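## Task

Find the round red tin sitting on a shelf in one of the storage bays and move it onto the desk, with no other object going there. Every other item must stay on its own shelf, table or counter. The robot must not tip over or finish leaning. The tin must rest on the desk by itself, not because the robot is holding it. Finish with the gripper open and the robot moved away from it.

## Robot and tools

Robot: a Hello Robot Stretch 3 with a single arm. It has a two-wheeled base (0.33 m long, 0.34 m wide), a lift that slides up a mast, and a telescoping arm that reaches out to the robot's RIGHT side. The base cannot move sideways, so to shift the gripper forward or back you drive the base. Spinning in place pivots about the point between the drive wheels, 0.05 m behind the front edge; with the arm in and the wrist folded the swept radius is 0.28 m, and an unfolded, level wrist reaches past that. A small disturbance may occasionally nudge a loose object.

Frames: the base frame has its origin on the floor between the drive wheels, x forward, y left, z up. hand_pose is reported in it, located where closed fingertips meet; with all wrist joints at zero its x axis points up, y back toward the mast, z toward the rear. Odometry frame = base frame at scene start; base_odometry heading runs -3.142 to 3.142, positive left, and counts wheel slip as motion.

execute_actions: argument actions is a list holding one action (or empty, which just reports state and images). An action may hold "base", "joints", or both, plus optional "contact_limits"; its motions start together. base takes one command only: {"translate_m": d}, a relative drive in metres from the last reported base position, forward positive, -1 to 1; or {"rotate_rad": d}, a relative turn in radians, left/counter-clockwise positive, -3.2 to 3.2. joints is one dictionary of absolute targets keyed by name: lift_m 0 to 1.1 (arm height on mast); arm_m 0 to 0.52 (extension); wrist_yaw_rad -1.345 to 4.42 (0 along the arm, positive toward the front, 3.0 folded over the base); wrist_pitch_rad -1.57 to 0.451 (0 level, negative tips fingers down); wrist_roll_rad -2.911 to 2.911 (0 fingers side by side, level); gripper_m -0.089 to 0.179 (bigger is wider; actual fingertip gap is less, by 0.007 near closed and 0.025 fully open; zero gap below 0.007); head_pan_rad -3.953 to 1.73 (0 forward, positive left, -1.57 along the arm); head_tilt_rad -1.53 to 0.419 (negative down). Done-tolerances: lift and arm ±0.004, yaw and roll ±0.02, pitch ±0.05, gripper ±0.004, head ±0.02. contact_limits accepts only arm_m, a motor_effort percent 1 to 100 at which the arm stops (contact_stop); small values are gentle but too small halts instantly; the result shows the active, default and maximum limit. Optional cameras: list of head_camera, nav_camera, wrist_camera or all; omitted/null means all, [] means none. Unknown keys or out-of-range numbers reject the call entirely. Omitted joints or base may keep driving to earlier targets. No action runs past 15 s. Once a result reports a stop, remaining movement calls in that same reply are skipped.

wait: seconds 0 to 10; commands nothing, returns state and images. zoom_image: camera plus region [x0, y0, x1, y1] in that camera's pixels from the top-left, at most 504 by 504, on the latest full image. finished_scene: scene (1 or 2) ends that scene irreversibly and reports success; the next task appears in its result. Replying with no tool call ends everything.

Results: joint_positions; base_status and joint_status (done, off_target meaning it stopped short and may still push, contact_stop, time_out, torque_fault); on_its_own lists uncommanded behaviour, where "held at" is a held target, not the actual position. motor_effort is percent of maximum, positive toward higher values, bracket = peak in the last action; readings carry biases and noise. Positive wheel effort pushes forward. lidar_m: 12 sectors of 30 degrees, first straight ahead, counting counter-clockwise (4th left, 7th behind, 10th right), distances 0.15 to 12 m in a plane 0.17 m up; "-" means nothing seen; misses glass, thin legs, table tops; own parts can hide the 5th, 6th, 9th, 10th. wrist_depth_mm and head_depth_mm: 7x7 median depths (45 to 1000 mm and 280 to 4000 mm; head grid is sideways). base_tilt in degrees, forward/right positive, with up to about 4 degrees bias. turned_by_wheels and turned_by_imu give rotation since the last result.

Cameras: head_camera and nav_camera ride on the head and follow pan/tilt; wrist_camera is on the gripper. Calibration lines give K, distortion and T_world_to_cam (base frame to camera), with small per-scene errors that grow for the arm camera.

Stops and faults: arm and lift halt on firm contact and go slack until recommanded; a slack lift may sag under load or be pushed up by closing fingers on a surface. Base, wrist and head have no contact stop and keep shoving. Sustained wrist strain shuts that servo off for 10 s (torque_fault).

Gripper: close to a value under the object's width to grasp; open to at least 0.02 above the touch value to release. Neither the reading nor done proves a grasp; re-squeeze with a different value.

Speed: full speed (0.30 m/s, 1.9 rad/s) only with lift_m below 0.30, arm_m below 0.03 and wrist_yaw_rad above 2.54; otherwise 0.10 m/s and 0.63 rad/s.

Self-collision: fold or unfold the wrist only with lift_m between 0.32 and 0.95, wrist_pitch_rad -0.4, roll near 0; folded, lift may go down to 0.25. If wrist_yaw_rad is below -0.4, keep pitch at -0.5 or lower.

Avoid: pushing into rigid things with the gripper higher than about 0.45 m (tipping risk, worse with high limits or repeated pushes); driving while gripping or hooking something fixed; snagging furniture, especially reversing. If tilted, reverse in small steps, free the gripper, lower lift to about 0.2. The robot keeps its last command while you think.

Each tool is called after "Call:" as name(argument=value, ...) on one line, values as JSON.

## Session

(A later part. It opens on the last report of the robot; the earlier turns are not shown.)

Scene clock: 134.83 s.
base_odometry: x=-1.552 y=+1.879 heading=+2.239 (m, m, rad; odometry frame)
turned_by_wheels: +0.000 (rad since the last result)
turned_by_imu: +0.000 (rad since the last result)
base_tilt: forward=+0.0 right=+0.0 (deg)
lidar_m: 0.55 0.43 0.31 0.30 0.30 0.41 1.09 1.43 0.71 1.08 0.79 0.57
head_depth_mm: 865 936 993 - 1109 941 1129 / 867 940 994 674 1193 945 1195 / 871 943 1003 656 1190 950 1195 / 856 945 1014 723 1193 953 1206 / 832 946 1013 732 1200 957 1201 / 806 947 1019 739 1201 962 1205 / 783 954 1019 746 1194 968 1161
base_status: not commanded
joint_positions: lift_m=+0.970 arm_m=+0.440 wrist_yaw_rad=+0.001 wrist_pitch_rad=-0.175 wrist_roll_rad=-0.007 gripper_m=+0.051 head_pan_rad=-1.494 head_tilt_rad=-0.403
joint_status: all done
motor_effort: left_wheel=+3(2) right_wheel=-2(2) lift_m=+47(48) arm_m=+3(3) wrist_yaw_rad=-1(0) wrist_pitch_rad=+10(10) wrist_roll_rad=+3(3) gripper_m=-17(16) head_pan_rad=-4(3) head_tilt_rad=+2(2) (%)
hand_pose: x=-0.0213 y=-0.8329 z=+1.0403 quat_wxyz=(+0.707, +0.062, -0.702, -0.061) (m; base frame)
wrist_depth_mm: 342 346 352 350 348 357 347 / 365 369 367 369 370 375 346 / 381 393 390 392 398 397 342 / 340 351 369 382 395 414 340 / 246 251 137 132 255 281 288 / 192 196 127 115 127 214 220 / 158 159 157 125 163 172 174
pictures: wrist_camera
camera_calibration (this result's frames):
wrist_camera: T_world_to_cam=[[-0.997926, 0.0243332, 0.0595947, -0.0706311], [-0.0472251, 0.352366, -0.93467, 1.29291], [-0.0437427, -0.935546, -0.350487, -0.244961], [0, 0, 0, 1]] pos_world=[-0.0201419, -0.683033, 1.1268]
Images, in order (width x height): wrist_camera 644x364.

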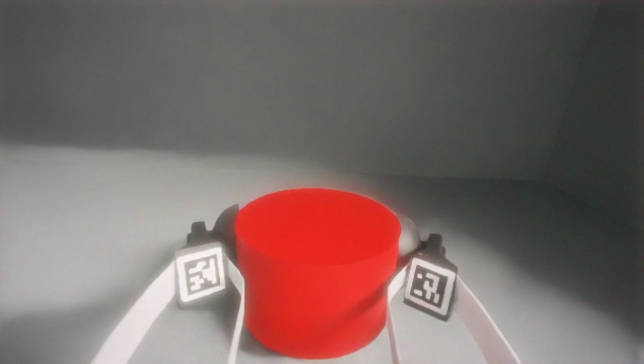

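Call:
execute_actions(actions=[{"joints":{"arm_m":0,"head_pan_rad":0.9}}], cameras=[])

Call:
execute_actions(actions=[{"base":{"translate_m":-0.9}}], cameras=[])

Call:
execute_actions(actions=[{"base":{"translate_m":-0.6}}], cameras=["nav_camera"])

Scene clock: 146.73 s.
base_odometry: x=-1.552 y=+1.879 heading=+2.239 (m, m, rad; odometry frame)
turned_by_wheels: +0.000 (rad since the last result)
turned_by_imu: +0.001 (rad since the last result)
base_tilt: forward=+0.0 right=+0.0 (deg)
lidar_m: 0.55 0.43 0.31 0.30 0.30 0.41 1.08 1.42 0.71 1.07 0.79 0.57
head_depth_mm: 411 455 510 571 631 696 771 / 366 401 443 494 561 646 765 / 330 358 391 430 480 541 620 / 300 323 350 381 419 465 524 / 285 296 317 342 373 410 453 / - - 291 310 335 365 398 / - - - 288 305 329 356
base_status: not commanded
joint_positions: lift_m=+0.970 arm_m=+0.000 wrist_yaw_rad=+0.001 wrist_pitch_rad=-0.175 wrist_roll_rad=-0.007 gripper_m=+0.051 head_pan_rad=+0.893 head_tilt_rad=-0.403
joint_status: all done
motor_effort: left_wheel=+2(3) right_wheel=-2(2) lift_m=+47(47) arm_m=-4(5) wrist_yaw_rad=+0(2) wrist_pitch_rad=+10(10) wrist_roll_rad=+3(3) gripper_m=-16(17) head_pan_rad=+3(49) head_tilt_rad=+2(2) (%)
hand_pose: x=-0.0213 y=-0.3934 z=+1.0401 quat_wxyz=(+0.707, +0.063, -0.702, -0.062) (m; base frame)
wrist_depth_mm: 613 744 752 755 752 529 360 / 634 806 792 791 787 526 371 / 558 595 629 672 724 530 390 / 415 406 404 400 422 423 412 / 652 943 137 132 711 508 449 / 654 832 127 116 128 498 915 / 635 702 704 125 716 526 757
pictures: none
No camera images: the call's "cameras" was empty. Leave "cameras" out to get every camera's image.

Scene clock: 156.67 s.
base_odometry: x=-0.994 y=+1.173 heading=+2.240 (m, m, rad; odometry frame)
turned_by_wheels: +0.000 (rad since the last result)
turned_by_imu: -0.003 (rad since the last result)
base_tilt: forward=+0.0 right=+0.0 (deg)
lidar_m: 1.18 0.40 0.29 0.28 0.29 0.38 2.29 1.61 0.74 1.09 0.78 1.51
head_depth_mm: 385 428 478 552 632 753 934 / 343 375 415 464 525 607 718 / 309 335 366 403 449 505 582 / 286 302 327 356 392 435 489 / - 284 296 320 348 381 423 / - - - 292 313 339 371 / - - - - 289 306 332
base_status: done
joint_positions: lift_m=+0.970 arm_m=+0.000 wrist_yaw_rad=+0.001 wrist_pitch_rad=-0.175 wrist_roll_rad=-0.007 gripper_m=+0.051 head_pan_rad=+0.893 head_tilt_rad=-0.403
joint_status: not commanded
motor_effort: left_wheel=+3(6) right_wheel=-1(5) lift_m=+47(47) arm_m=-4(4) wrist_yaw_rad=-1(1) wrist_pitch_rad=+10(10) wrist_roll_rad=+3(3) gripper_m=-18(15) head_pan_rad=+4(3) head_tilt_rad=+2(2) (%)
hand_pose: x=-0.0213 y=-0.3934 z=+1.0401 quat_wxyz=(+0.707, +0.063, -0.702, -0.062) (m; base frame)
wrist_depth_mm: 586 769 782 763 780 593 396 / 585 799 821 815 834 588 395 / 544 595 634 704 750 576 435 / 415 421 423 416 431 465 459 / 602 896 137 132 796 565 - / 610 810 127 116 127 570 - / 614 709 701 125 729 588 -
pictures: none
No camera images: the call's "cameras" was empty. Leave "cameras" out to get every camera's image.

Scene clock: 163.63 s.
base_odometry: x=-0.622 y=+0.702 heading=+2.240 (m, m, rad; odometry frame)
turned_by_wheels: +0.000 (rad since the last result)
turned_by_imu: -0.002 (rad since the last result)
base_tilt: forward=+0.0 right=+0.0 (deg)
lidar_m: 1.15 0.38 0.32 0.65 2.51 1.80 1.69 1.64 1.17 0.79 0.68 1.25
head_depth_mm: 364 403 453 516 598 713 886 / 323 354 392 437 496 571 677 / 293 316 345 380 423 479 548 / - 289 308 336 369 410 461 / - - 287 304 336 380 448 / - - 297 334 394 478 610 / 286 308 351 417 513 669 1222
base_status: done
joint_positions: lift_m=+0.970 arm_m=+0.000 wrist_yaw_rad=+0.001 wrist_pitch_rad=-0.175 wrist_roll_rad=-0.007 gripper_m=+0.051 head_pan_rad=+0.893 head_tilt_rad=-0.403
joint_status: not commanded
motor_effort: left_wheel=+4(5) right_wheel=-2(6) lift_m=+47(47) arm_m=-4(4) wrist_yaw_rad=-2(1) wrist_pitch_rad=+10(10) wrist_roll_rad=+3(3) gripper_m=-18(17) head_pan_rad=+4(3) head_tilt_rad=+1(2) (%)
hand_pose: x=-0.0213 y=-0.3934 z=+1.0401 quat_wxyz=(+0.707, +0.063, -0.702, -0.062) (m; base frame)
wrist_depth_mm: 763 400 798 793 794 845 836 / 795 413 812 852 871 860 886 / 565 446 830 923 886 928 942 / 953 443 823 966 966 985 995 / 996 959 137 131 990 - - / 847 864 127 116 127 - - / 691 651 655 125 - - -
pictures: nav_camera (sideways: a quarter turn counterclockwise sets it upright)
camera_calibration (this result's frames):
nav_camera: T_world_to_cam=[[0.248194, 0.351573, 0.902661, -1.13815], [0.797818, -0.602702, 0.0153775, 0.0270673], [0.549442, 0.716342, -0.430078, 0.511453], [0, 0, 0, 1]] pos_world=[-0.0201266, 0.0500816, 1.24691]
Images, in order (width x height): nav_camera 672x504.

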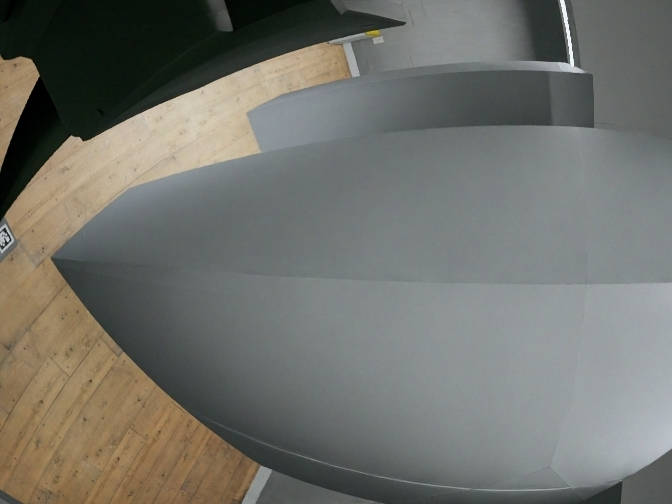

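Call:
execute_actions(actions=[{"base":{"translate_m":-0.4}}], cameras=[])

Call:
execute_actions(actions=[{"base":{"rotate_rad":1.57},"joints":{"head_pan_rad":0,"head_tilt_rad":-0.6}}], cameras=["nav_camera"])

Scene clock: 174.10 s.
base_odometry: x=-0.374 y=+0.388 heading=+2.240 (m, m, rad; odometry frame)
turned_by_wheels: +0.000 (rad since the last result)
turned_by_imu: -0.001 (rad since the last result)
base_tilt: forward=+0.1 right=+0.0 (deg)
lidar_m: 1.09 0.64 0.80 2.05 1.93 1.38 1.29 1.34 1.19 1.13 0.89 1.54
head_depth_mm: 514 548 586 630 683 761 872 / 561 599 647 699 766 840 933 / 613 663 719 786 869 968 1095 / 679 740 810 898 1002 1140 1243 / 1645 1781 1926 2077 2099 1617 1311 / 1552 1652 1765 1889 1979 1626 1324 / 1447 1521 1626 1741 1915 1623 1324
base_status: done
joint_positions: lift_m=+0.970 arm_m=+0.000 wrist_yaw_rad=+0.001 wrist_pitch_rad=-0.175 wrist_roll_rad=-0.007 gripper_m=+0.051 head_pan_rad=+0.893 head_tilt_rad=-0.403
joint_status: not commanded
motor_effort: left_wheel=+4(6) right_wheel=-2(6) lift_m=+47(47) arm_m=-4(4) wrist_yaw_rad=-1(2) wrist_pitch_rad=+10(10) wrist_roll_rad=+3(3) gripper_m=-16(17) head_pan_rad=+4(4) head_tilt_rad=+2(2) (%)
hand_pose: x=-0.0213 y=-0.3934 z=+1.0401 quat_wxyz=(+0.707, +0.063, -0.702, -0.062) (m; base frame)
wrist_depth_mm: 739 803 833 813 833 820 845 / 758 846 878 843 845 886 881 / 750 901 890 908 940 947 918 / 771 946 958 933 978 - - / 765 - 137 133 - - - / 768 - 127 115 127 - - / 792 - - 124 - - -
pictures: none
No camera images: the call's "cameras" was empty. Leave "cameras" out to get every camera's image.

Scene clock: 177.53 s.
base_odometry: x=-0.374 y=+0.388 heading=-2.474 (m, m, rad; odometry frame)
turned_by_wheels: +1.570 (rad since the last result)
turned_by_imu: +1.545 (rad since the last result)
base_tilt: forward=+0.0 right=+0.0 (deg)
lidar_m: 2.02 1.94 1.38 1.29 1.34 1.19 1.13 0.88 1.54 1.10 0.64 0.80
head_depth_mm: 1400 1537 1720 1943 1670 1379 1165 / 2947 1953 2007 1985 1681 1374 1170 / 3003 3368 2962 2155 1679 1387 1171 / 3035 3185 2944 2144 1680 1385 1173 / 2991 3217 2999 2181 1702 1393 1180 / 2972 3273 2992 2187 1686 1390 1186 / 2951 2460 2845 2180 1701 1400 1182
base_status: done
joint_positions: lift_m=+0.970 arm_m=+0.000 wrist_yaw_rad=+0.001 wrist_pitch_rad=-0.175 wrist_roll_rad=-0.007 gripper_m=+0.051 head_pan_rad=+0.007 head_tilt_rad=-0.592
joint_status: all done
motor_effort: left_wheel=-4(10) right_wheel=+3(7) lift_m=+46(47) arm_m=-4(4) wrist_yaw_rad=-1(1) wrist_pitch_rad=+10(10) wrist_roll_rad=+3(3) gripper_m=-17(16) head_pan_rad=-4(51) head_tilt_rad=-4(20) (%)
hand_pose: x=-0.0213 y=-0.3934 z=+1.0401 quat_wxyz=(+0.707, +0.063, -0.702, -0.062) (m; base frame)
wrist_depth_mm: 342 506 - - - - - / 347 510 - - - - - / 350 517 - - - - 877 / 358 524 - - - - - / 376 534 137 132 - - - / 401 488 127 115 127 - 946 / 429 576 913 124 - - 796
pictures: nav_camera (sideways: a quarter turn counterclockwise sets it upright)
camera_calibration (this result's frames):
nav_camera: T_world_to_cam=[[0.591219, 0.0313818, 0.8059, -1.01406], [0.0403599, -0.999142, 0.00929812, 0.0396055], [0.805501, 0.0270288, -0.591978, 0.72054], [0, 0, 0, 1]] pos_world=[0.0175379, 0.0519192, 1.24341]
Images, in order (width x height): nav_camera 672x504.

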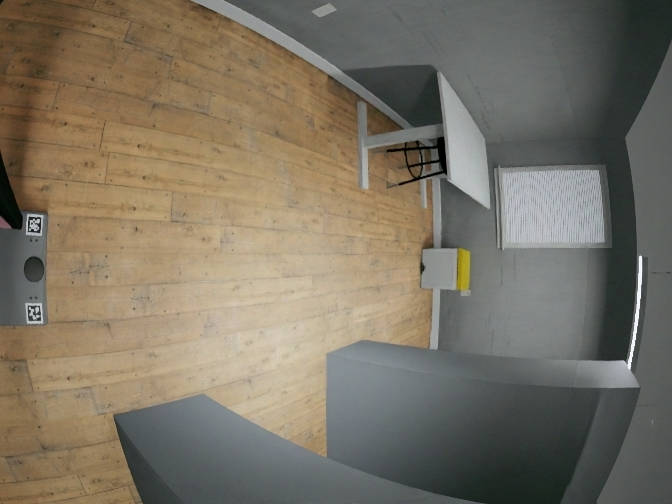

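Call:
execute_actions(actions=[{"base":{"rotate_rad":0.12}}], cameras=[])

Call:
execute_actions(actions=[{"base":{"translate_m":1.0}}], cameras=[])

Call:
execute_actions(actions=[{"base":{"translate_m":0.5},"joints":{"head_pan_rad":0.5}}], cameras=["nav_camera","head_camera"])

Scene clock: 190.63 s.
base_odometry: x=-0.374 y=+0.388 heading=-2.354 (m, m, rad; odometry frame)
turned_by_wheels: +0.120 (rad since the last result)
turned_by_imu: +0.119 (rad since the last result)
base_tilt: forward=+0.1 right=-0.1 (deg)
lidar_m: 3.21 1.73 1.35 1.29 1.39 1.15 1.13 0.88 1.60 0.74 0.63 0.91
head_depth_mm: 2933 3214 1989 1977 1668 1375 1168 / 2969 3322 2965 2141 1668 1379 1170 / 2976 3164 2994 2134 1681 1384 1173 / 2998 3256 2973 2169 1687 1391 1179 / 2976 3363 3008 2177 1700 1390 1178 / 3021 2452 2891 2162 1702 1392 1183 / 3022 2261 2634 2172 1706 1398 1191
base_status: done
joint_positions: lift_m=+0.970 arm_m=+0.000 wrist_yaw_rad=+0.001 wrist_pitch_rad=-0.175 wrist_roll_rad=-0.007 gripper_m=+0.051 head_pan_rad=+0.007 head_tilt_rad=-0.592
joint_status: not commanded
motor_effort: left_wheel=-4(12) right_wheel=+3(6) lift_m=+47(47) arm_m=-4(4) wrist_yaw_rad=-1(1) wrist_pitch_rad=+10(10) wrist_roll_rad=+3(3) gripper_m=-16(17) head_pan_rad=-3(3) head_tilt_rad=-3(4) (%)
hand_pose: x=-0.0213 y=-0.3934 z=+1.0401 quat_wxyz=(+0.707, +0.063, -0.702, -0.062) (m; base frame)
wrist_depth_mm: 322 362 635 - - - - / 345 367 653 - - - - / 371 377 677 - - - - / 396 399 701 - - - - / 418 417 137 132 - - - / 458 448 127 116 127 - 953 / 493 482 630 125 - - 869
pictures: none
No camera images: the call's "cameras" was empty. Leave "cameras" out to get every camera's image.

Scene clock: 201.57 s.
base_odometry: x=-1.080 y=-0.321 heading=-2.354 (m, m, rad; odometry frame)
turned_by_wheels: +0.000 (rad since the last result)
turned_by_imu: +0.008 (rad since the last result)
base_tilt: forward=+0.1 right=+0.0 (deg)
lidar_m: 2.22 1.26 1.25 1.23 1.32 1.91 1.95 0.87 0.73 1.81 0.92 1.06
head_depth_mm: 2134 2380 2634 2129 1667 1369 1167 / 2151 2415 2527 2132 1669 1376 1172 / 2158 2411 2284 2122 1683 1389 1175 / 2168 2422 2667 2174 1689 1384 1177 / 2188 2392 2707 2175 1689 1393 1182 / 2195 2245 1641 2167 1707 1387 1183 / 2210 2346 1365 1956 1702 1398 1186
base_status: done
joint_positions: lift_m=+0.970 arm_m=+0.000 wrist_yaw_rad=+0.001 wrist_pitch_rad=-0.175 wrist_roll_rad=-0.007 gripper_m=+0.051 head_pan_rad=+0.007 head_tilt_rad=-0.593
joint_status: not commanded
motor_effort: left_wheel=-5(6) right_wheel=+3(8) lift_m=+47(47) arm_m=-4(4) wrist_yaw_rad=-1(1) wrist_pitch_rad=+10(10) wrist_roll_rad=+3(3) gripper_m=-16(17) head_pan_rad=-4(5) head_tilt_rad=-3(3) (%)
hand_pose: x=-0.0213 y=-0.3934 z=+1.0401 quat_wxyz=(+0.707, +0.063, -0.702, -0.062) (m; base frame)
wrist_depth_mm: 658 908 - - - - 380 / 667 921 - - - - 383 / 673 962 - - - 803 399 / 666 946 - - - - 421 / 693 960 137 132 - - 448 / 698 957 126 116 127 536 477 / 731 - - 125 - 530 508
pictures: none
No camera images: the call's "cameras" was empty. Leave "cameras" out to get every camera's image.

Scene clock: 207.53 s.
base_odometry: x=-1.432 y=-0.675 heading=-2.354 (m, m, rad; odometry frame)
turned_by_wheels: +0.000 (rad since the last result)
turned_by_imu: +0.004 (rad since the last result)
base_tilt: forward=+0.0 right=+0.0 (deg)
lidar_m: 1.73 1.03 0.87 1.18 1.27 1.87 2.27 1.07 1.78 0.73 0.77 1.73
head_depth_mm: 1741 1877 2151 2133 1663 1380 1169 / 1845 1964 1486 2085 1673 1376 1170 / 1953 2098 1330 1919 1700 1385 1167 / 1871 1972 1340 966 1597 1383 1180 / 1603 1747 1344 971 809 1393 1179 / 1415 1528 1354 977 838 1332 1181 / 1266 1357 1355 976 1510 1402 1179
base_status: done
joint_positions: lift_m=+0.970 arm_m=+0.000 wrist_yaw_rad=+0.001 wrist_pitch_rad=-0.175 wrist_roll_rad=-0.007 gripper_m=+0.051 head_pan_rad=+0.493 head_tilt_rad=-0.593
joint_status: all done
motor_effort: left_wheel=-5(6) right_wheel=+3(8) lift_m=+47(47) arm_m=-4(4) wrist_yaw_rad=-2(1) wrist_pitch_rad=+10(10) wrist_roll_rad=+3(3) gripper_m=-17(18) head_pan_rad=+4(36) head_tilt_rad=-4(3) (%)
hand_pose: x=-0.0213 y=-0.3934 z=+1.0401 quat_wxyz=(+0.707, +0.063, -0.702, -0.062) (m; base frame)
wrist_depth_mm: 464 454 441 - - - - / 492 485 478 - - - - / 526 514 490 - - - - / 566 546 533 788 - - - / 620 588 138 132 - - - / - 644 127 116 127 - - / - 688 663 124 - - -
pictures: head_camera (sideways: a quarter turn clockwise sets it upright), nav_camera (sideways: a quarter turn counterclockwise sets it upright)
camera_calibration (this result's frames):
head_camera: T_world_to_cam=[[-0.554932, -0.237803, -0.797183, 1.06371], [-0.41199, 0.911064, 0.0150191, -0.0188639], [0.722714, 0.336766, -0.603551, 0.741692], [0, 0, 0, 1]] pos_world=[0.0464823, 0.0203618, 1.2959]
nav_camera: T_world_to_cam=[[0.508395, 0.303854, 0.805734, -1.01334], [0.502117, -0.86475, 0.00928877, 0.0368009], [0.699581, 0.399851, -0.592205, 0.721481], [0, 0, 0, 1]] pos_world=[-0.00803643, 0.0512465, 1.2434]
Images, in order (width x height): head_camera 896x504, nav_camera 672x504.

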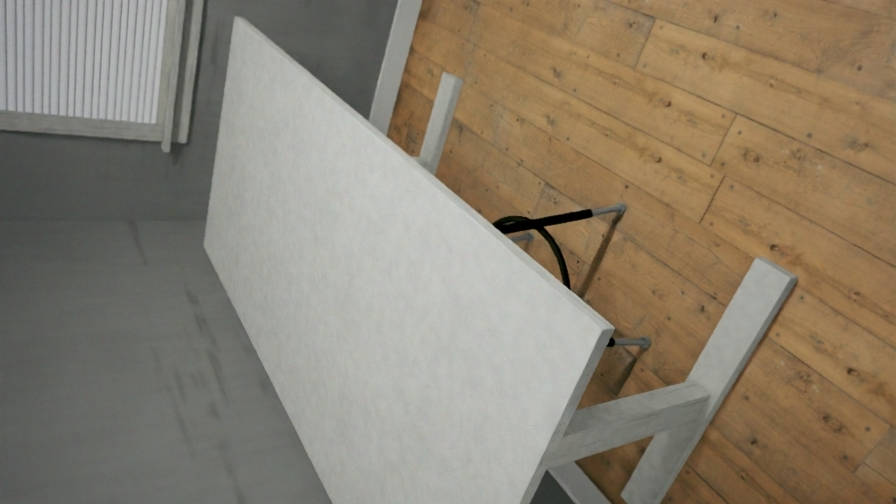

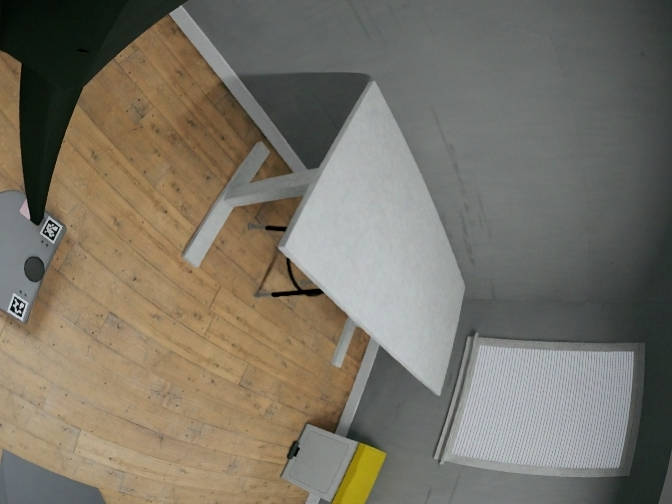

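Call:
execute_actions(actions=[{"base":{"rotate_rad":1.5}}], cameras=[])

Call:
execute_actions(actions=[{"base":{"translate_m":0.6},"joints":{"head_pan_rad":-1.5,"head_tilt_rad":-0.8}}], cameras=[])

Call:
execute_actions(actions=[{"joints":{"arm_m":0.35,"lift_m":0.8}}], cameras=["head_camera","wrist_camera"])

Scene clock: 220.17 s.
base_odometry: x=-1.432 y=-0.675 heading=-0.854 (m, m, rad; odometry frame)
turned_by_wheels: +1.500 (rad since the last result)
turned_by_imu: +1.476 (rad since the last result)
base_tilt: forward=+0.0 right=+0.0 (deg)
lidar_m: 1.18 1.24 1.72 2.57 1.07 1.79 0.73 0.75 1.75 1.73 1.03 0.87
head_depth_mm: 940 1032 1148 1294 1488 1372 1171 / 982 1084 1215 1384 1553 1378 1171 / 1028 1144 1283 1464 1642 1384 1172 / 1081 1208 1361 1581 1686 1388 1176 / 1138 1276 1458 1703 1699 1390 1180 / 1197 1365 1577 1863 1712 1395 1183 / 1268 1452 1694 1972 1706 1398 1185
base_status: done
joint_positions: lift_m=+0.970 arm_m=+0.000 wrist_yaw_rad=+0.001 wrist_pitch_rad=-0.175 wrist_roll_rad=-0.007 gripper_m=+0.051 head_pan_rad=+0.493 head_tilt_rad=-0.593
joint_status: not commanded
motor_effort: left_wheel=-3(11) right_wheel=+3(7) lift_m=+47(46) arm_m=-4(4) wrist_yaw_rad=-2(1) wrist_pitch_rad=+10(10) wrist_roll_rad=+3(3) gripper_m=-16(17) head_pan_rad=+3(4) head_tilt_rad=-3(3) (%)
hand_pose: x=-0.0213 y=-0.3934 z=+1.0401 quat_wxyz=(+0.707, +0.063, -0.702, -0.062) (m; base frame)
wrist_depth_mm: - - - - - - - / - - - - - - - / - - - - - - - / - - - - - - - / 743 810 137 132 - - - / 574 676 127 115 127 - - / 505 - - 124 - - -
pictures: none
No camera images: the call's "cameras" was empty. Leave "cameras" out to get every camera's image.

Scene clock: 227.10 s.
base_odometry: x=-1.038 y=-1.127 heading=-0.854 (m, m, rad; odometry frame)
turned_by_wheels: +0.000 (rad since the last result)
turned_by_imu: +0.005 (rad since the last result)
base_tilt: forward=+0.1 right=-0.1 (deg)
lidar_m: 0.58 0.61 0.85 2.43 2.74 1.53 1.33 1.38 1.86 0.54 0.55 0.60
head_depth_mm: 1809 2038 2030 - - - 1101 / 1782 1268 997 - - 1202 1097 / 1732 1217 720 - - 1205 1105 / 1733 1222 884 762 1353 1238 1100 / 1751 1222 940 763 931 1229 1105 / 1665 1223 945 765 1391 1250 1101 / 1364 1239 946 767 1361 1246 1109
base_status: done
joint_positions: lift_m=+0.970 arm_m=+0.000 wrist_yaw_rad=+0.001 wrist_pitch_rad=-0.175 wrist_roll_rad=-0.007 gripper_m=+0.051 head_pan_rad=-1.493 head_tilt_rad=-0.790
joint_status: all done
motor_effort: left_wheel=-5(6) right_wheel=+3(9) lift_m=+47(46) arm_m=-4(4) wrist_yaw_rad=-1(1) wrist_pitch_rad=+10(10) wrist_roll_rad=+3(3) gripper_m=-16(17) head_pan_rad=-5(52) head_tilt_rad=-4(18) (%)
hand_pose: x=-0.0213 y=-0.3934 z=+1.0401 quat_wxyz=(+0.707, +0.063, -0.702, -0.062) (m; base frame)
wrist_depth_mm: 662 988 - - - - - / 670 - - - - - - / 678 - - - - - - / 704 963 - - - - - / 691 766 138 132 - - - / 583 591 127 116 127 - - / 475 485 469 125 491 - -
pictures: none
No camera images: the call's "cameras" was empty. Leave "cameras" out to get every camera's image.

Scene clock: 230.87 s.
base_odometry: x=-1.038 y=-1.127 heading=-0.854 (m, m, rad; odometry frame)
turned_by_wheels: +0.000 (rad since the last result)
turned_by_imu: +0.001 (rad since the last result)
base_tilt: forward=+0.1 right=+0.0 (deg)
lidar_m: 0.58 0.61 0.85 2.43 2.73 1.53 1.33 1.38 1.86 0.54 0.55 0.60
head_depth_mm: 1802 2061 1999 - - 1227 1079 / 1784 1326 - 761 1358 1248 1100 / 1712 1237 - 760 1357 1244 1106 / 1733 1217 909 763 1361 1234 1103 / 1760 1227 944 765 931 1236 1108 / 1655 1228 946 769 1394 1244 1106 / 1359 1233 947 765 1350 1249 1107
base_status: not commanded
joint_positions: lift_m=+0.800 arm_m=+0.350 wrist_yaw_rad=+0.001 wrist_pitch_rad=-0.176 wrist_roll_rad=-0.006 gripper_m=+0.051 head_pan_rad=-1.493 head_tilt_rad=-0.790
joint_status: all done
motor_effort: left_wheel=-5(5) right_wheel=+3(3) lift_m=+37(41) arm_m=+4(3) wrist_yaw_rad=-1(1) wrist_pitch_rad=+10(11) wrist_roll_rad=+3(3) gripper_m=-17(17) head_pan_rad=-4(4) head_tilt_rad=-5(5) (%)
hand_pose: x=-0.0213 y=-0.7427 z=+0.8702 quat_wxyz=(+0.707, +0.063, -0.702, -0.062) (m; base frame)
wrist_depth_mm: 668 989 - - - - - / 660 983 - - - - - / 695 927 - - - - - / 620 607 646 663 756 - - / 422 441 137 132 445 - - / 339 344 127 116 127 - - / 277 280 274 125 283 301 -
pictures: head_camera (sideways: a quarter turn clockwise sets it upright), wrist_camera
camera_calibration (this result's frames):
head_camera: T_world_to_cam=[[-0.00502767, 0.748019, -0.663658, 0.88633], [0.999968, 0.00793521, 0.00136844, -0.00970314], [0.00628989, -0.66363, -0.748035, 0.93399], [0, 0, 0, 1]] pos_world=[0.00828431, -0.0430913, 1.28689]
wrist_camera: T_world_to_cam=[[-0.997943, 0.0244046, 0.0592887, -0.062395], [-0.0468497, 0.35373, -0.934173, 1.10278], [-0.0437704, -0.935029, -0.351859, -0.218643], [0, 0, 0, 1]] pos_world=[-0.020172, -0.593001, 0.956952]
Images, in order (width x height): head_camera 896x504, wrist_camera 644x364.

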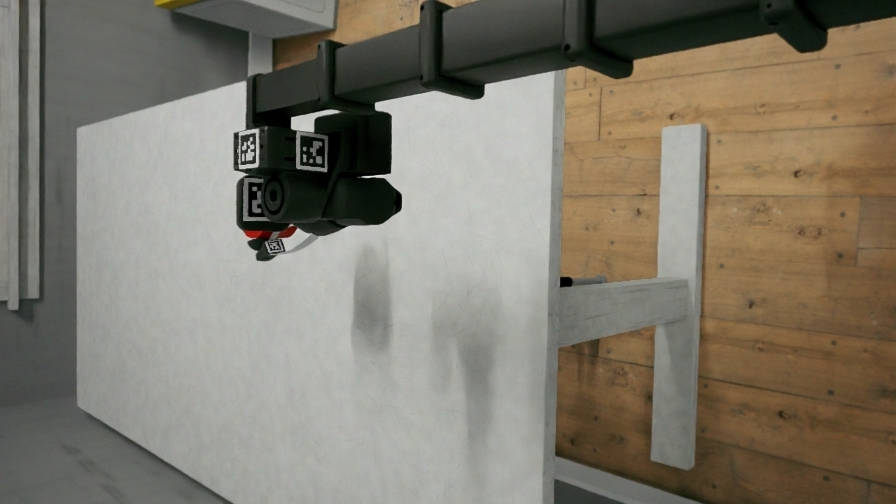

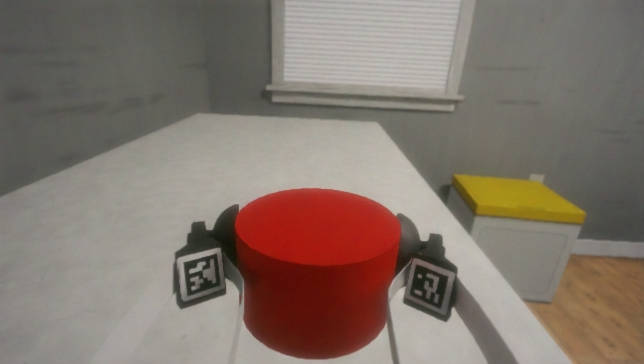

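Call:
execute_actions(actions=[{"base":{"translate_m":-0.1},"joints":{"lift_m":0.70}}], cameras=["wrist_camera","head_camera"])

Scene clock: 241.50 s.
base_odometry: x=-1.104 y=-1.052 heading=-0.854 (m, m, rad; odometry frame)
turned_by_wheels: +0.000 (rad since the last result)
turned_by_imu: +0.001 (rad since the last result)
base_tilt: forward=+0.0 right=+0.0 (deg)
lidar_m: 0.68 0.72 0.99 2.62 1.68 1.44 1.23 1.28 1.83 0.79 0.56 0.70
head_depth_mm: 1808 1942 1969 1714 1442 - - / 1824 2089 2102 - 1357 1224 1100 / 1745 1217 999 723 1360 1242 1101 / 1735 1219 969 757 1359 1247 1106 / 1735 1225 941 764 1017 1232 1105 / 1769 1226 942 767 973 1242 1108 / 1570 1227 946 765 1392 1251 1111
base_status: done
joint_positions: lift_m=+0.700 arm_m=+0.350 wrist_yaw_rad=+0.001 wrist_pitch_rad=-0.176 wrist_roll_rad=-0.006 gripper_m=+0.051 head_pan_rad=-1.493 head_tilt_rad=-0.790
joint_status: all done
motor_effort: left_wheel=-3(10) right_wheel=+3(4) lift_m=+37(35) arm_m=+4(4) wrist_yaw_rad=+0(1) wrist_pitch_rad=+11(11) wrist_roll_rad=+3(3) gripper_m=-17(17) head_pan_rad=-3(3) head_tilt_rad=-5(4) (%)
hand_pose: x=-0.0213 y=-0.7427 z=+0.7702 quat_wxyz=(+0.707, +0.063, -0.702, -0.062) (m; base frame)
wrist_depth_mm: 793 - - - - - - / 778 - - - - - - / 567 590 617 654 - - - / 346 355 370 385 431 - - / 247 252 138 132 256 - - / 194 196 127 115 127 - - / 159 162 158 124 164 174 -
pictures: head_camera (sideways: a quarter turn clockwise sets it upright), wrist_camera
camera_calibration (this result's frames):
head_camera: T_world_to_cam=[[-0.00502757, 0.748019, -0.663658, 0.88633], [0.999968, 0.00793509, 0.00136846, -0.00970316], [0.00628982, -0.66363, -0.748035, 0.93399], [0, 0, 0, 1]] pos_world=[0.00828431, -0.0430913, 1.28689]
wrist_camera: T_world_to_cam=[[-0.997943, 0.0244048, 0.0592888, -0.0564662], [-0.0468496, 0.353731, -0.934173, 1.00936], [-0.0437706, -0.935029, -0.35186, -0.253828], [0, 0, 0, 1]] pos_world=[-0.020172, -0.593001, 0.856954]
Images, in order (width x height): head_camera 896x504, wrist_camera 644x364.

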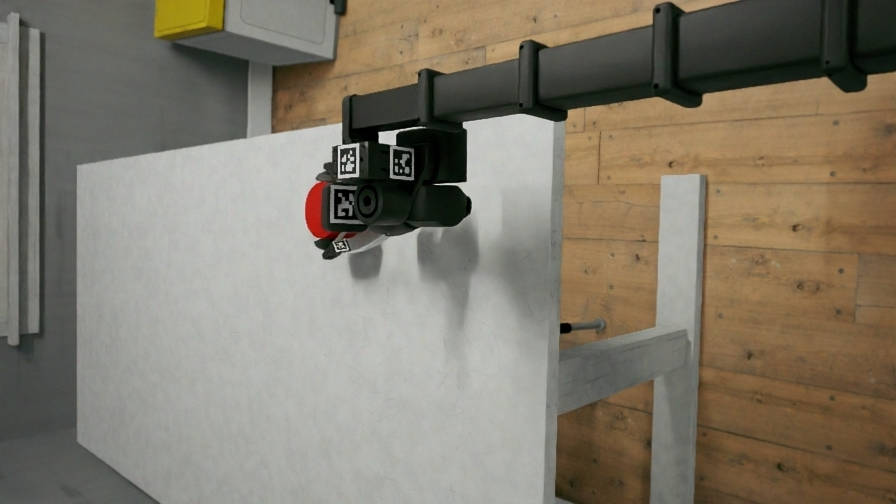

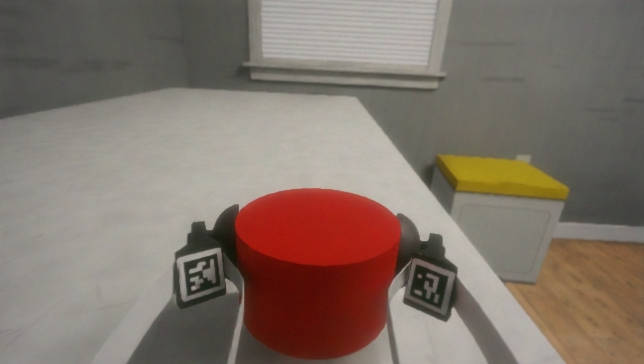

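Call:
execute_actions(actions=[{"joints":{"lift_m":0.677}}], cameras=[])

Call:
execute_actions(actions=[{"joints":{"gripper_m":0.17}}], cameras=[])

Call:
execute_actions(actions=[{"joints":{"lift_m":0.78}}], cameras=[])

Call:
execute_actions(actions=[{"joints":{"arm_m":0}}], cameras=["head_camera"])

Scene clock: 251.73 s.
base_odometry: x=-1.104 y=-1.052 heading=-0.854 (m, m, rad; odometry frame)
turned_by_wheels: +0.000 (rad since the last result)
turned_by_imu: +0.001 (rad since the last result)
base_tilt: forward=+0.0 right=+0.0 (deg)
lidar_m: 0.68 0.71 0.99 2.61 1.69 1.45 1.23 1.28 1.82 0.79 0.56 0.70
head_depth_mm: 1808 1976 1963 1710 1449 1267 - / 1815 2103 2074 - 1354 1251 1098 / 1747 1215 966 704 1351 1238 1096 / 1712 1223 952 763 1364 1238 1104 / 1746 1223 941 764 1021 1230 1108 / 1771 1230 943 764 974 1246 1104 / 1571 1234 945 766 1394 1249 1112
base_status: not commanded
joint_positions: lift_m=+0.677 arm_m=+0.350 wrist_yaw_rad=+0.001 wrist_pitch_rad=-0.176 wrist_roll_rad=-0.006 gripper_m=+0.051 head_pan_rad=-1.493 head_tilt_rad=-0.790
joint_status: all done
motor_effort: left_wheel=-4(3) right_wheel=+3(3) lift_m=+37(37) arm_m=+4(4) wrist_yaw_rad=-1(1) wrist_pitch_rad=+10(10) wrist_roll_rad=+3(3) gripper_m=-17(16) head_pan_rad=-4(4) head_tilt_rad=-5(5) (%)
hand_pose: x=-0.0213 y=-0.7427 z=+0.7472 quat_wxyz=(+0.707, +0.063, -0.702, -0.062) (m; base frame)
wrist_depth_mm: 754 - - - - - - / 773 - - - - - - / 465 491 518 567 - - - / 286 291 303 317 330 - - / 207 211 137 132 210 - - / 161 163 127 115 126 179 - / 132 134 132 124 136 144 -
pictures: none
No camera images: the call's "cameras" was empty. Leave "cameras" out to get every camera's image.

Scene clock: 253.43 s.
base_odometry: x=-1.104 y=-1.052 heading=-0.854 (m, m, rad; odometry frame)
turned_by_wheels: +0.000 (rad since the last result)
turned_by_imu: +0.000 (rad since the last result)
base_tilt: forward=+0.1 right=+0.0 (deg)
lidar_m: 0.68 0.72 0.99 2.61 1.69 1.45 1.23 1.28 1.82 0.79 0.57 0.70
head_depth_mm: 1817 1946 1960 1716 1440 1270 - / 1823 2111 2101 - 1361 1245 1102 / 1751 1216 972 704 1361 1245 1100 / 1723 1220 970 763 1350 1245 1102 / 1730 1221 941 762 1018 1229 1103 / 1766 1230 940 764 979 1248 1103 / 1575 1229 945 766 1394 1253 1105
base_status: not commanded
joint_positions: lift_m=+0.677 arm_m=+0.350 wrist_yaw_rad=+0.001 wrist_pitch_rad=-0.171 wrist_roll_rad=-0.006 gripper_m=+0.170 head_pan_rad=-1.493 head_tilt_rad=-0.790
joint_status: all done
motor_effort: left_wheel=-3(3) right_wheel=+3(3) lift_m=+37(37) arm_m=+4(4) wrist_yaw_rad=+0(1) wrist_pitch_rad=+8(10) wrist_roll_rad=+3(3) gripper_m=+0(98) head_pan_rad=-5(4) head_tilt_rad=-4(4) (%)
hand_pose: x=-0.0213 y=-0.7431 z=+0.7486 quat_wxyz=(+0.707, +0.061, -0.702, -0.060) (m; base frame)
wrist_depth_mm: 776 - - - - - - / 801 - - - - - - / 475 503 537 574 - - - / 292 303 315 325 339 - - / 209 226 195 138 219 - - / - 163 155 119 169 - - / 133 136 135 128 142 140 -
pictures: none
No camera images: the call's "cameras" was empty. Leave "cameras" out to get every camera's image.

Scene clock: 255.20 s.
base_odometry: x=-1.104 y=-1.052 heading=-0.854 (m, m, rad; odometry frame)
turned_by_wheels: +0.000 (rad since the last result)
turned_by_imu: +0.000 (rad since the last result)
base_tilt: forward=+0.0 right=+0.0 (deg)
lidar_m: 0.68 0.71 1.00 2.61 1.69 1.45 1.23 1.28 1.82 0.79 0.57 0.70
head_depth_mm: 1809 1963 1958 1773 - - 1074 / 1823 2106 - 751 1388 1243 1097 / 1745 1218 - 741 1362 1241 1100 / 1727 1221 937 761 1355 1243 1105 / 1736 1225 943 763 1018 1227 1104 / 1755 1229 943 766 974 1250 1108 / 1574 1235 943 767 1387 1252 1108
base_status: not commanded
joint_positions: lift_m=+0.780 arm_m=+0.350 wrist_yaw_rad=+0.001 wrist_pitch_rad=-0.170 wrist_roll_rad=-0.006 gripper_m=+0.170 head_pan_rad=-1.493 head_tilt_rad=-0.790
joint_status: all done
motor_effort: left_wheel=-3(4) right_wheel=+3(3) lift_m=+45(49) arm_m=+4(4) wrist_yaw_rad=-1(0) wrist_pitch_rad=+8(8) wrist_roll_rad=+3(3) gripper_m=+1(1) head_pan_rad=-4(4) head_tilt_rad=-5(5) (%)
hand_pose: x=-0.0213 y=-0.7431 z=+0.8515 quat_wxyz=(+0.707, +0.061, -0.702, -0.060) (m; base frame)
wrist_depth_mm: 777 - - - - - - / 792 - - - - - - / 774 962 - - - - - / 554 575 589 627 - - - / 396 425 423 436 - - - / 325 311 326 326 348 - - / 246 261 265 212 269 - -
pictures: none
No camera images: the call's "cameras" was empty. Leave "cameras" out to get every camera's image.

Scene clock: 258.97 s.
base_odometry: x=-1.104 y=-1.052 heading=-0.854 (m, m, rad; odometry frame)
turned_by_wheels: +0.000 (rad since the last result)
turned_by_imu: +0.001 (rad since the last result)
base_tilt: forward=+0.0 right=+0.0 (deg)
lidar_m: 0.68 0.71 1.00 2.61 1.69 1.45 1.23 1.28 1.82 0.79 0.56 0.70
head_depth_mm: 1820 1955 1966 1711 1443 - - / 1815 2110 2043 821 1385 - - / 1751 1218 935 762 671 - 1058 / 1722 1219 940 763 687 1247 1104 / 1738 1227 940 773 1068 1228 1102 / 1766 1232 943 764 971 1245 1106 / 1560 1233 947 765 1397 1243 1105
base_status: not commanded
joint_positions: lift_m=+0.780 arm_m=+0.000 wrist_yaw_rad=+0.001 wrist_pitch_rad=-0.170 wrist_roll_rad=-0.006 gripper_m=+0.170 head_pan_rad=-1.493 head_tilt_rad=-0.790
joint_status: all done
motor_effort: left_wheel=-3(3) right_wheel=+3(3) lift_m=+45(46) arm_m=-4(3) wrist_yaw_rad=-1(1) wrist_pitch_rad=+8(8) wrist_roll_rad=+3(3) gripper_m=+0(1) head_pan_rad=-3(3) head_tilt_rad=-4(5) (%)
hand_pose: x=-0.0213 y=-0.3938 z=+0.8515 quat_wxyz=(+0.707, +0.061, -0.702, -0.060) (m; base frame)
wrist_depth_mm: 786 - - - - - - / 789 - - - - - - / 778 975 - - - - - / 559 578 608 562 - - - / 401 430 420 427 - - - / 328 311 320 331 352 - - / 247 258 263 267 272 - -
pictures: head_camera (sideways: a quarter turn clockwise sets it upright)
camera_calibration (this result's frames):
head_camera: T_world_to_cam=[[-0.00502496, 0.74802, -0.663657, 0.886329], [0.999968, 0.00793151, 0.00136838, -0.00970306], [0.00628738, -0.663629, -0.748035, 0.933991], [0, 0, 0, 1]] pos_world=[0.00828415, -0.0430913, 1.28689]
Images, in order (width x height): head_camera 896x504.

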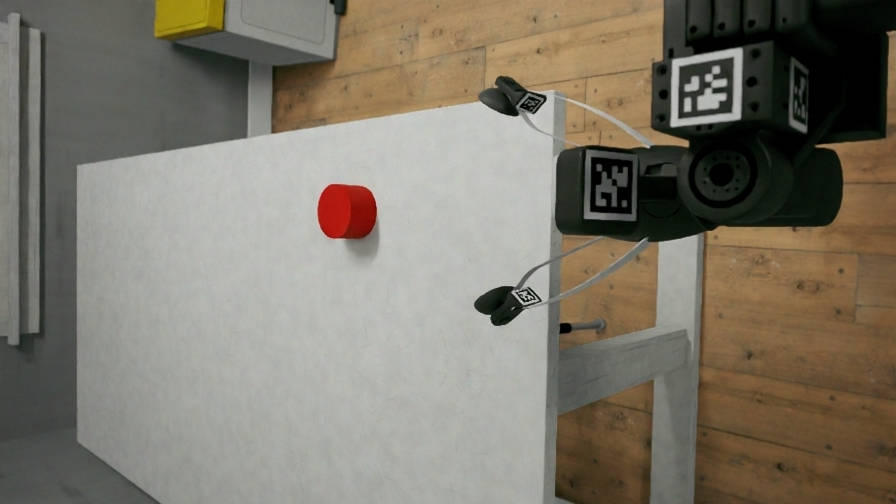

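Call:
finished_scene(scene=1)

The scene is finished: the task was done.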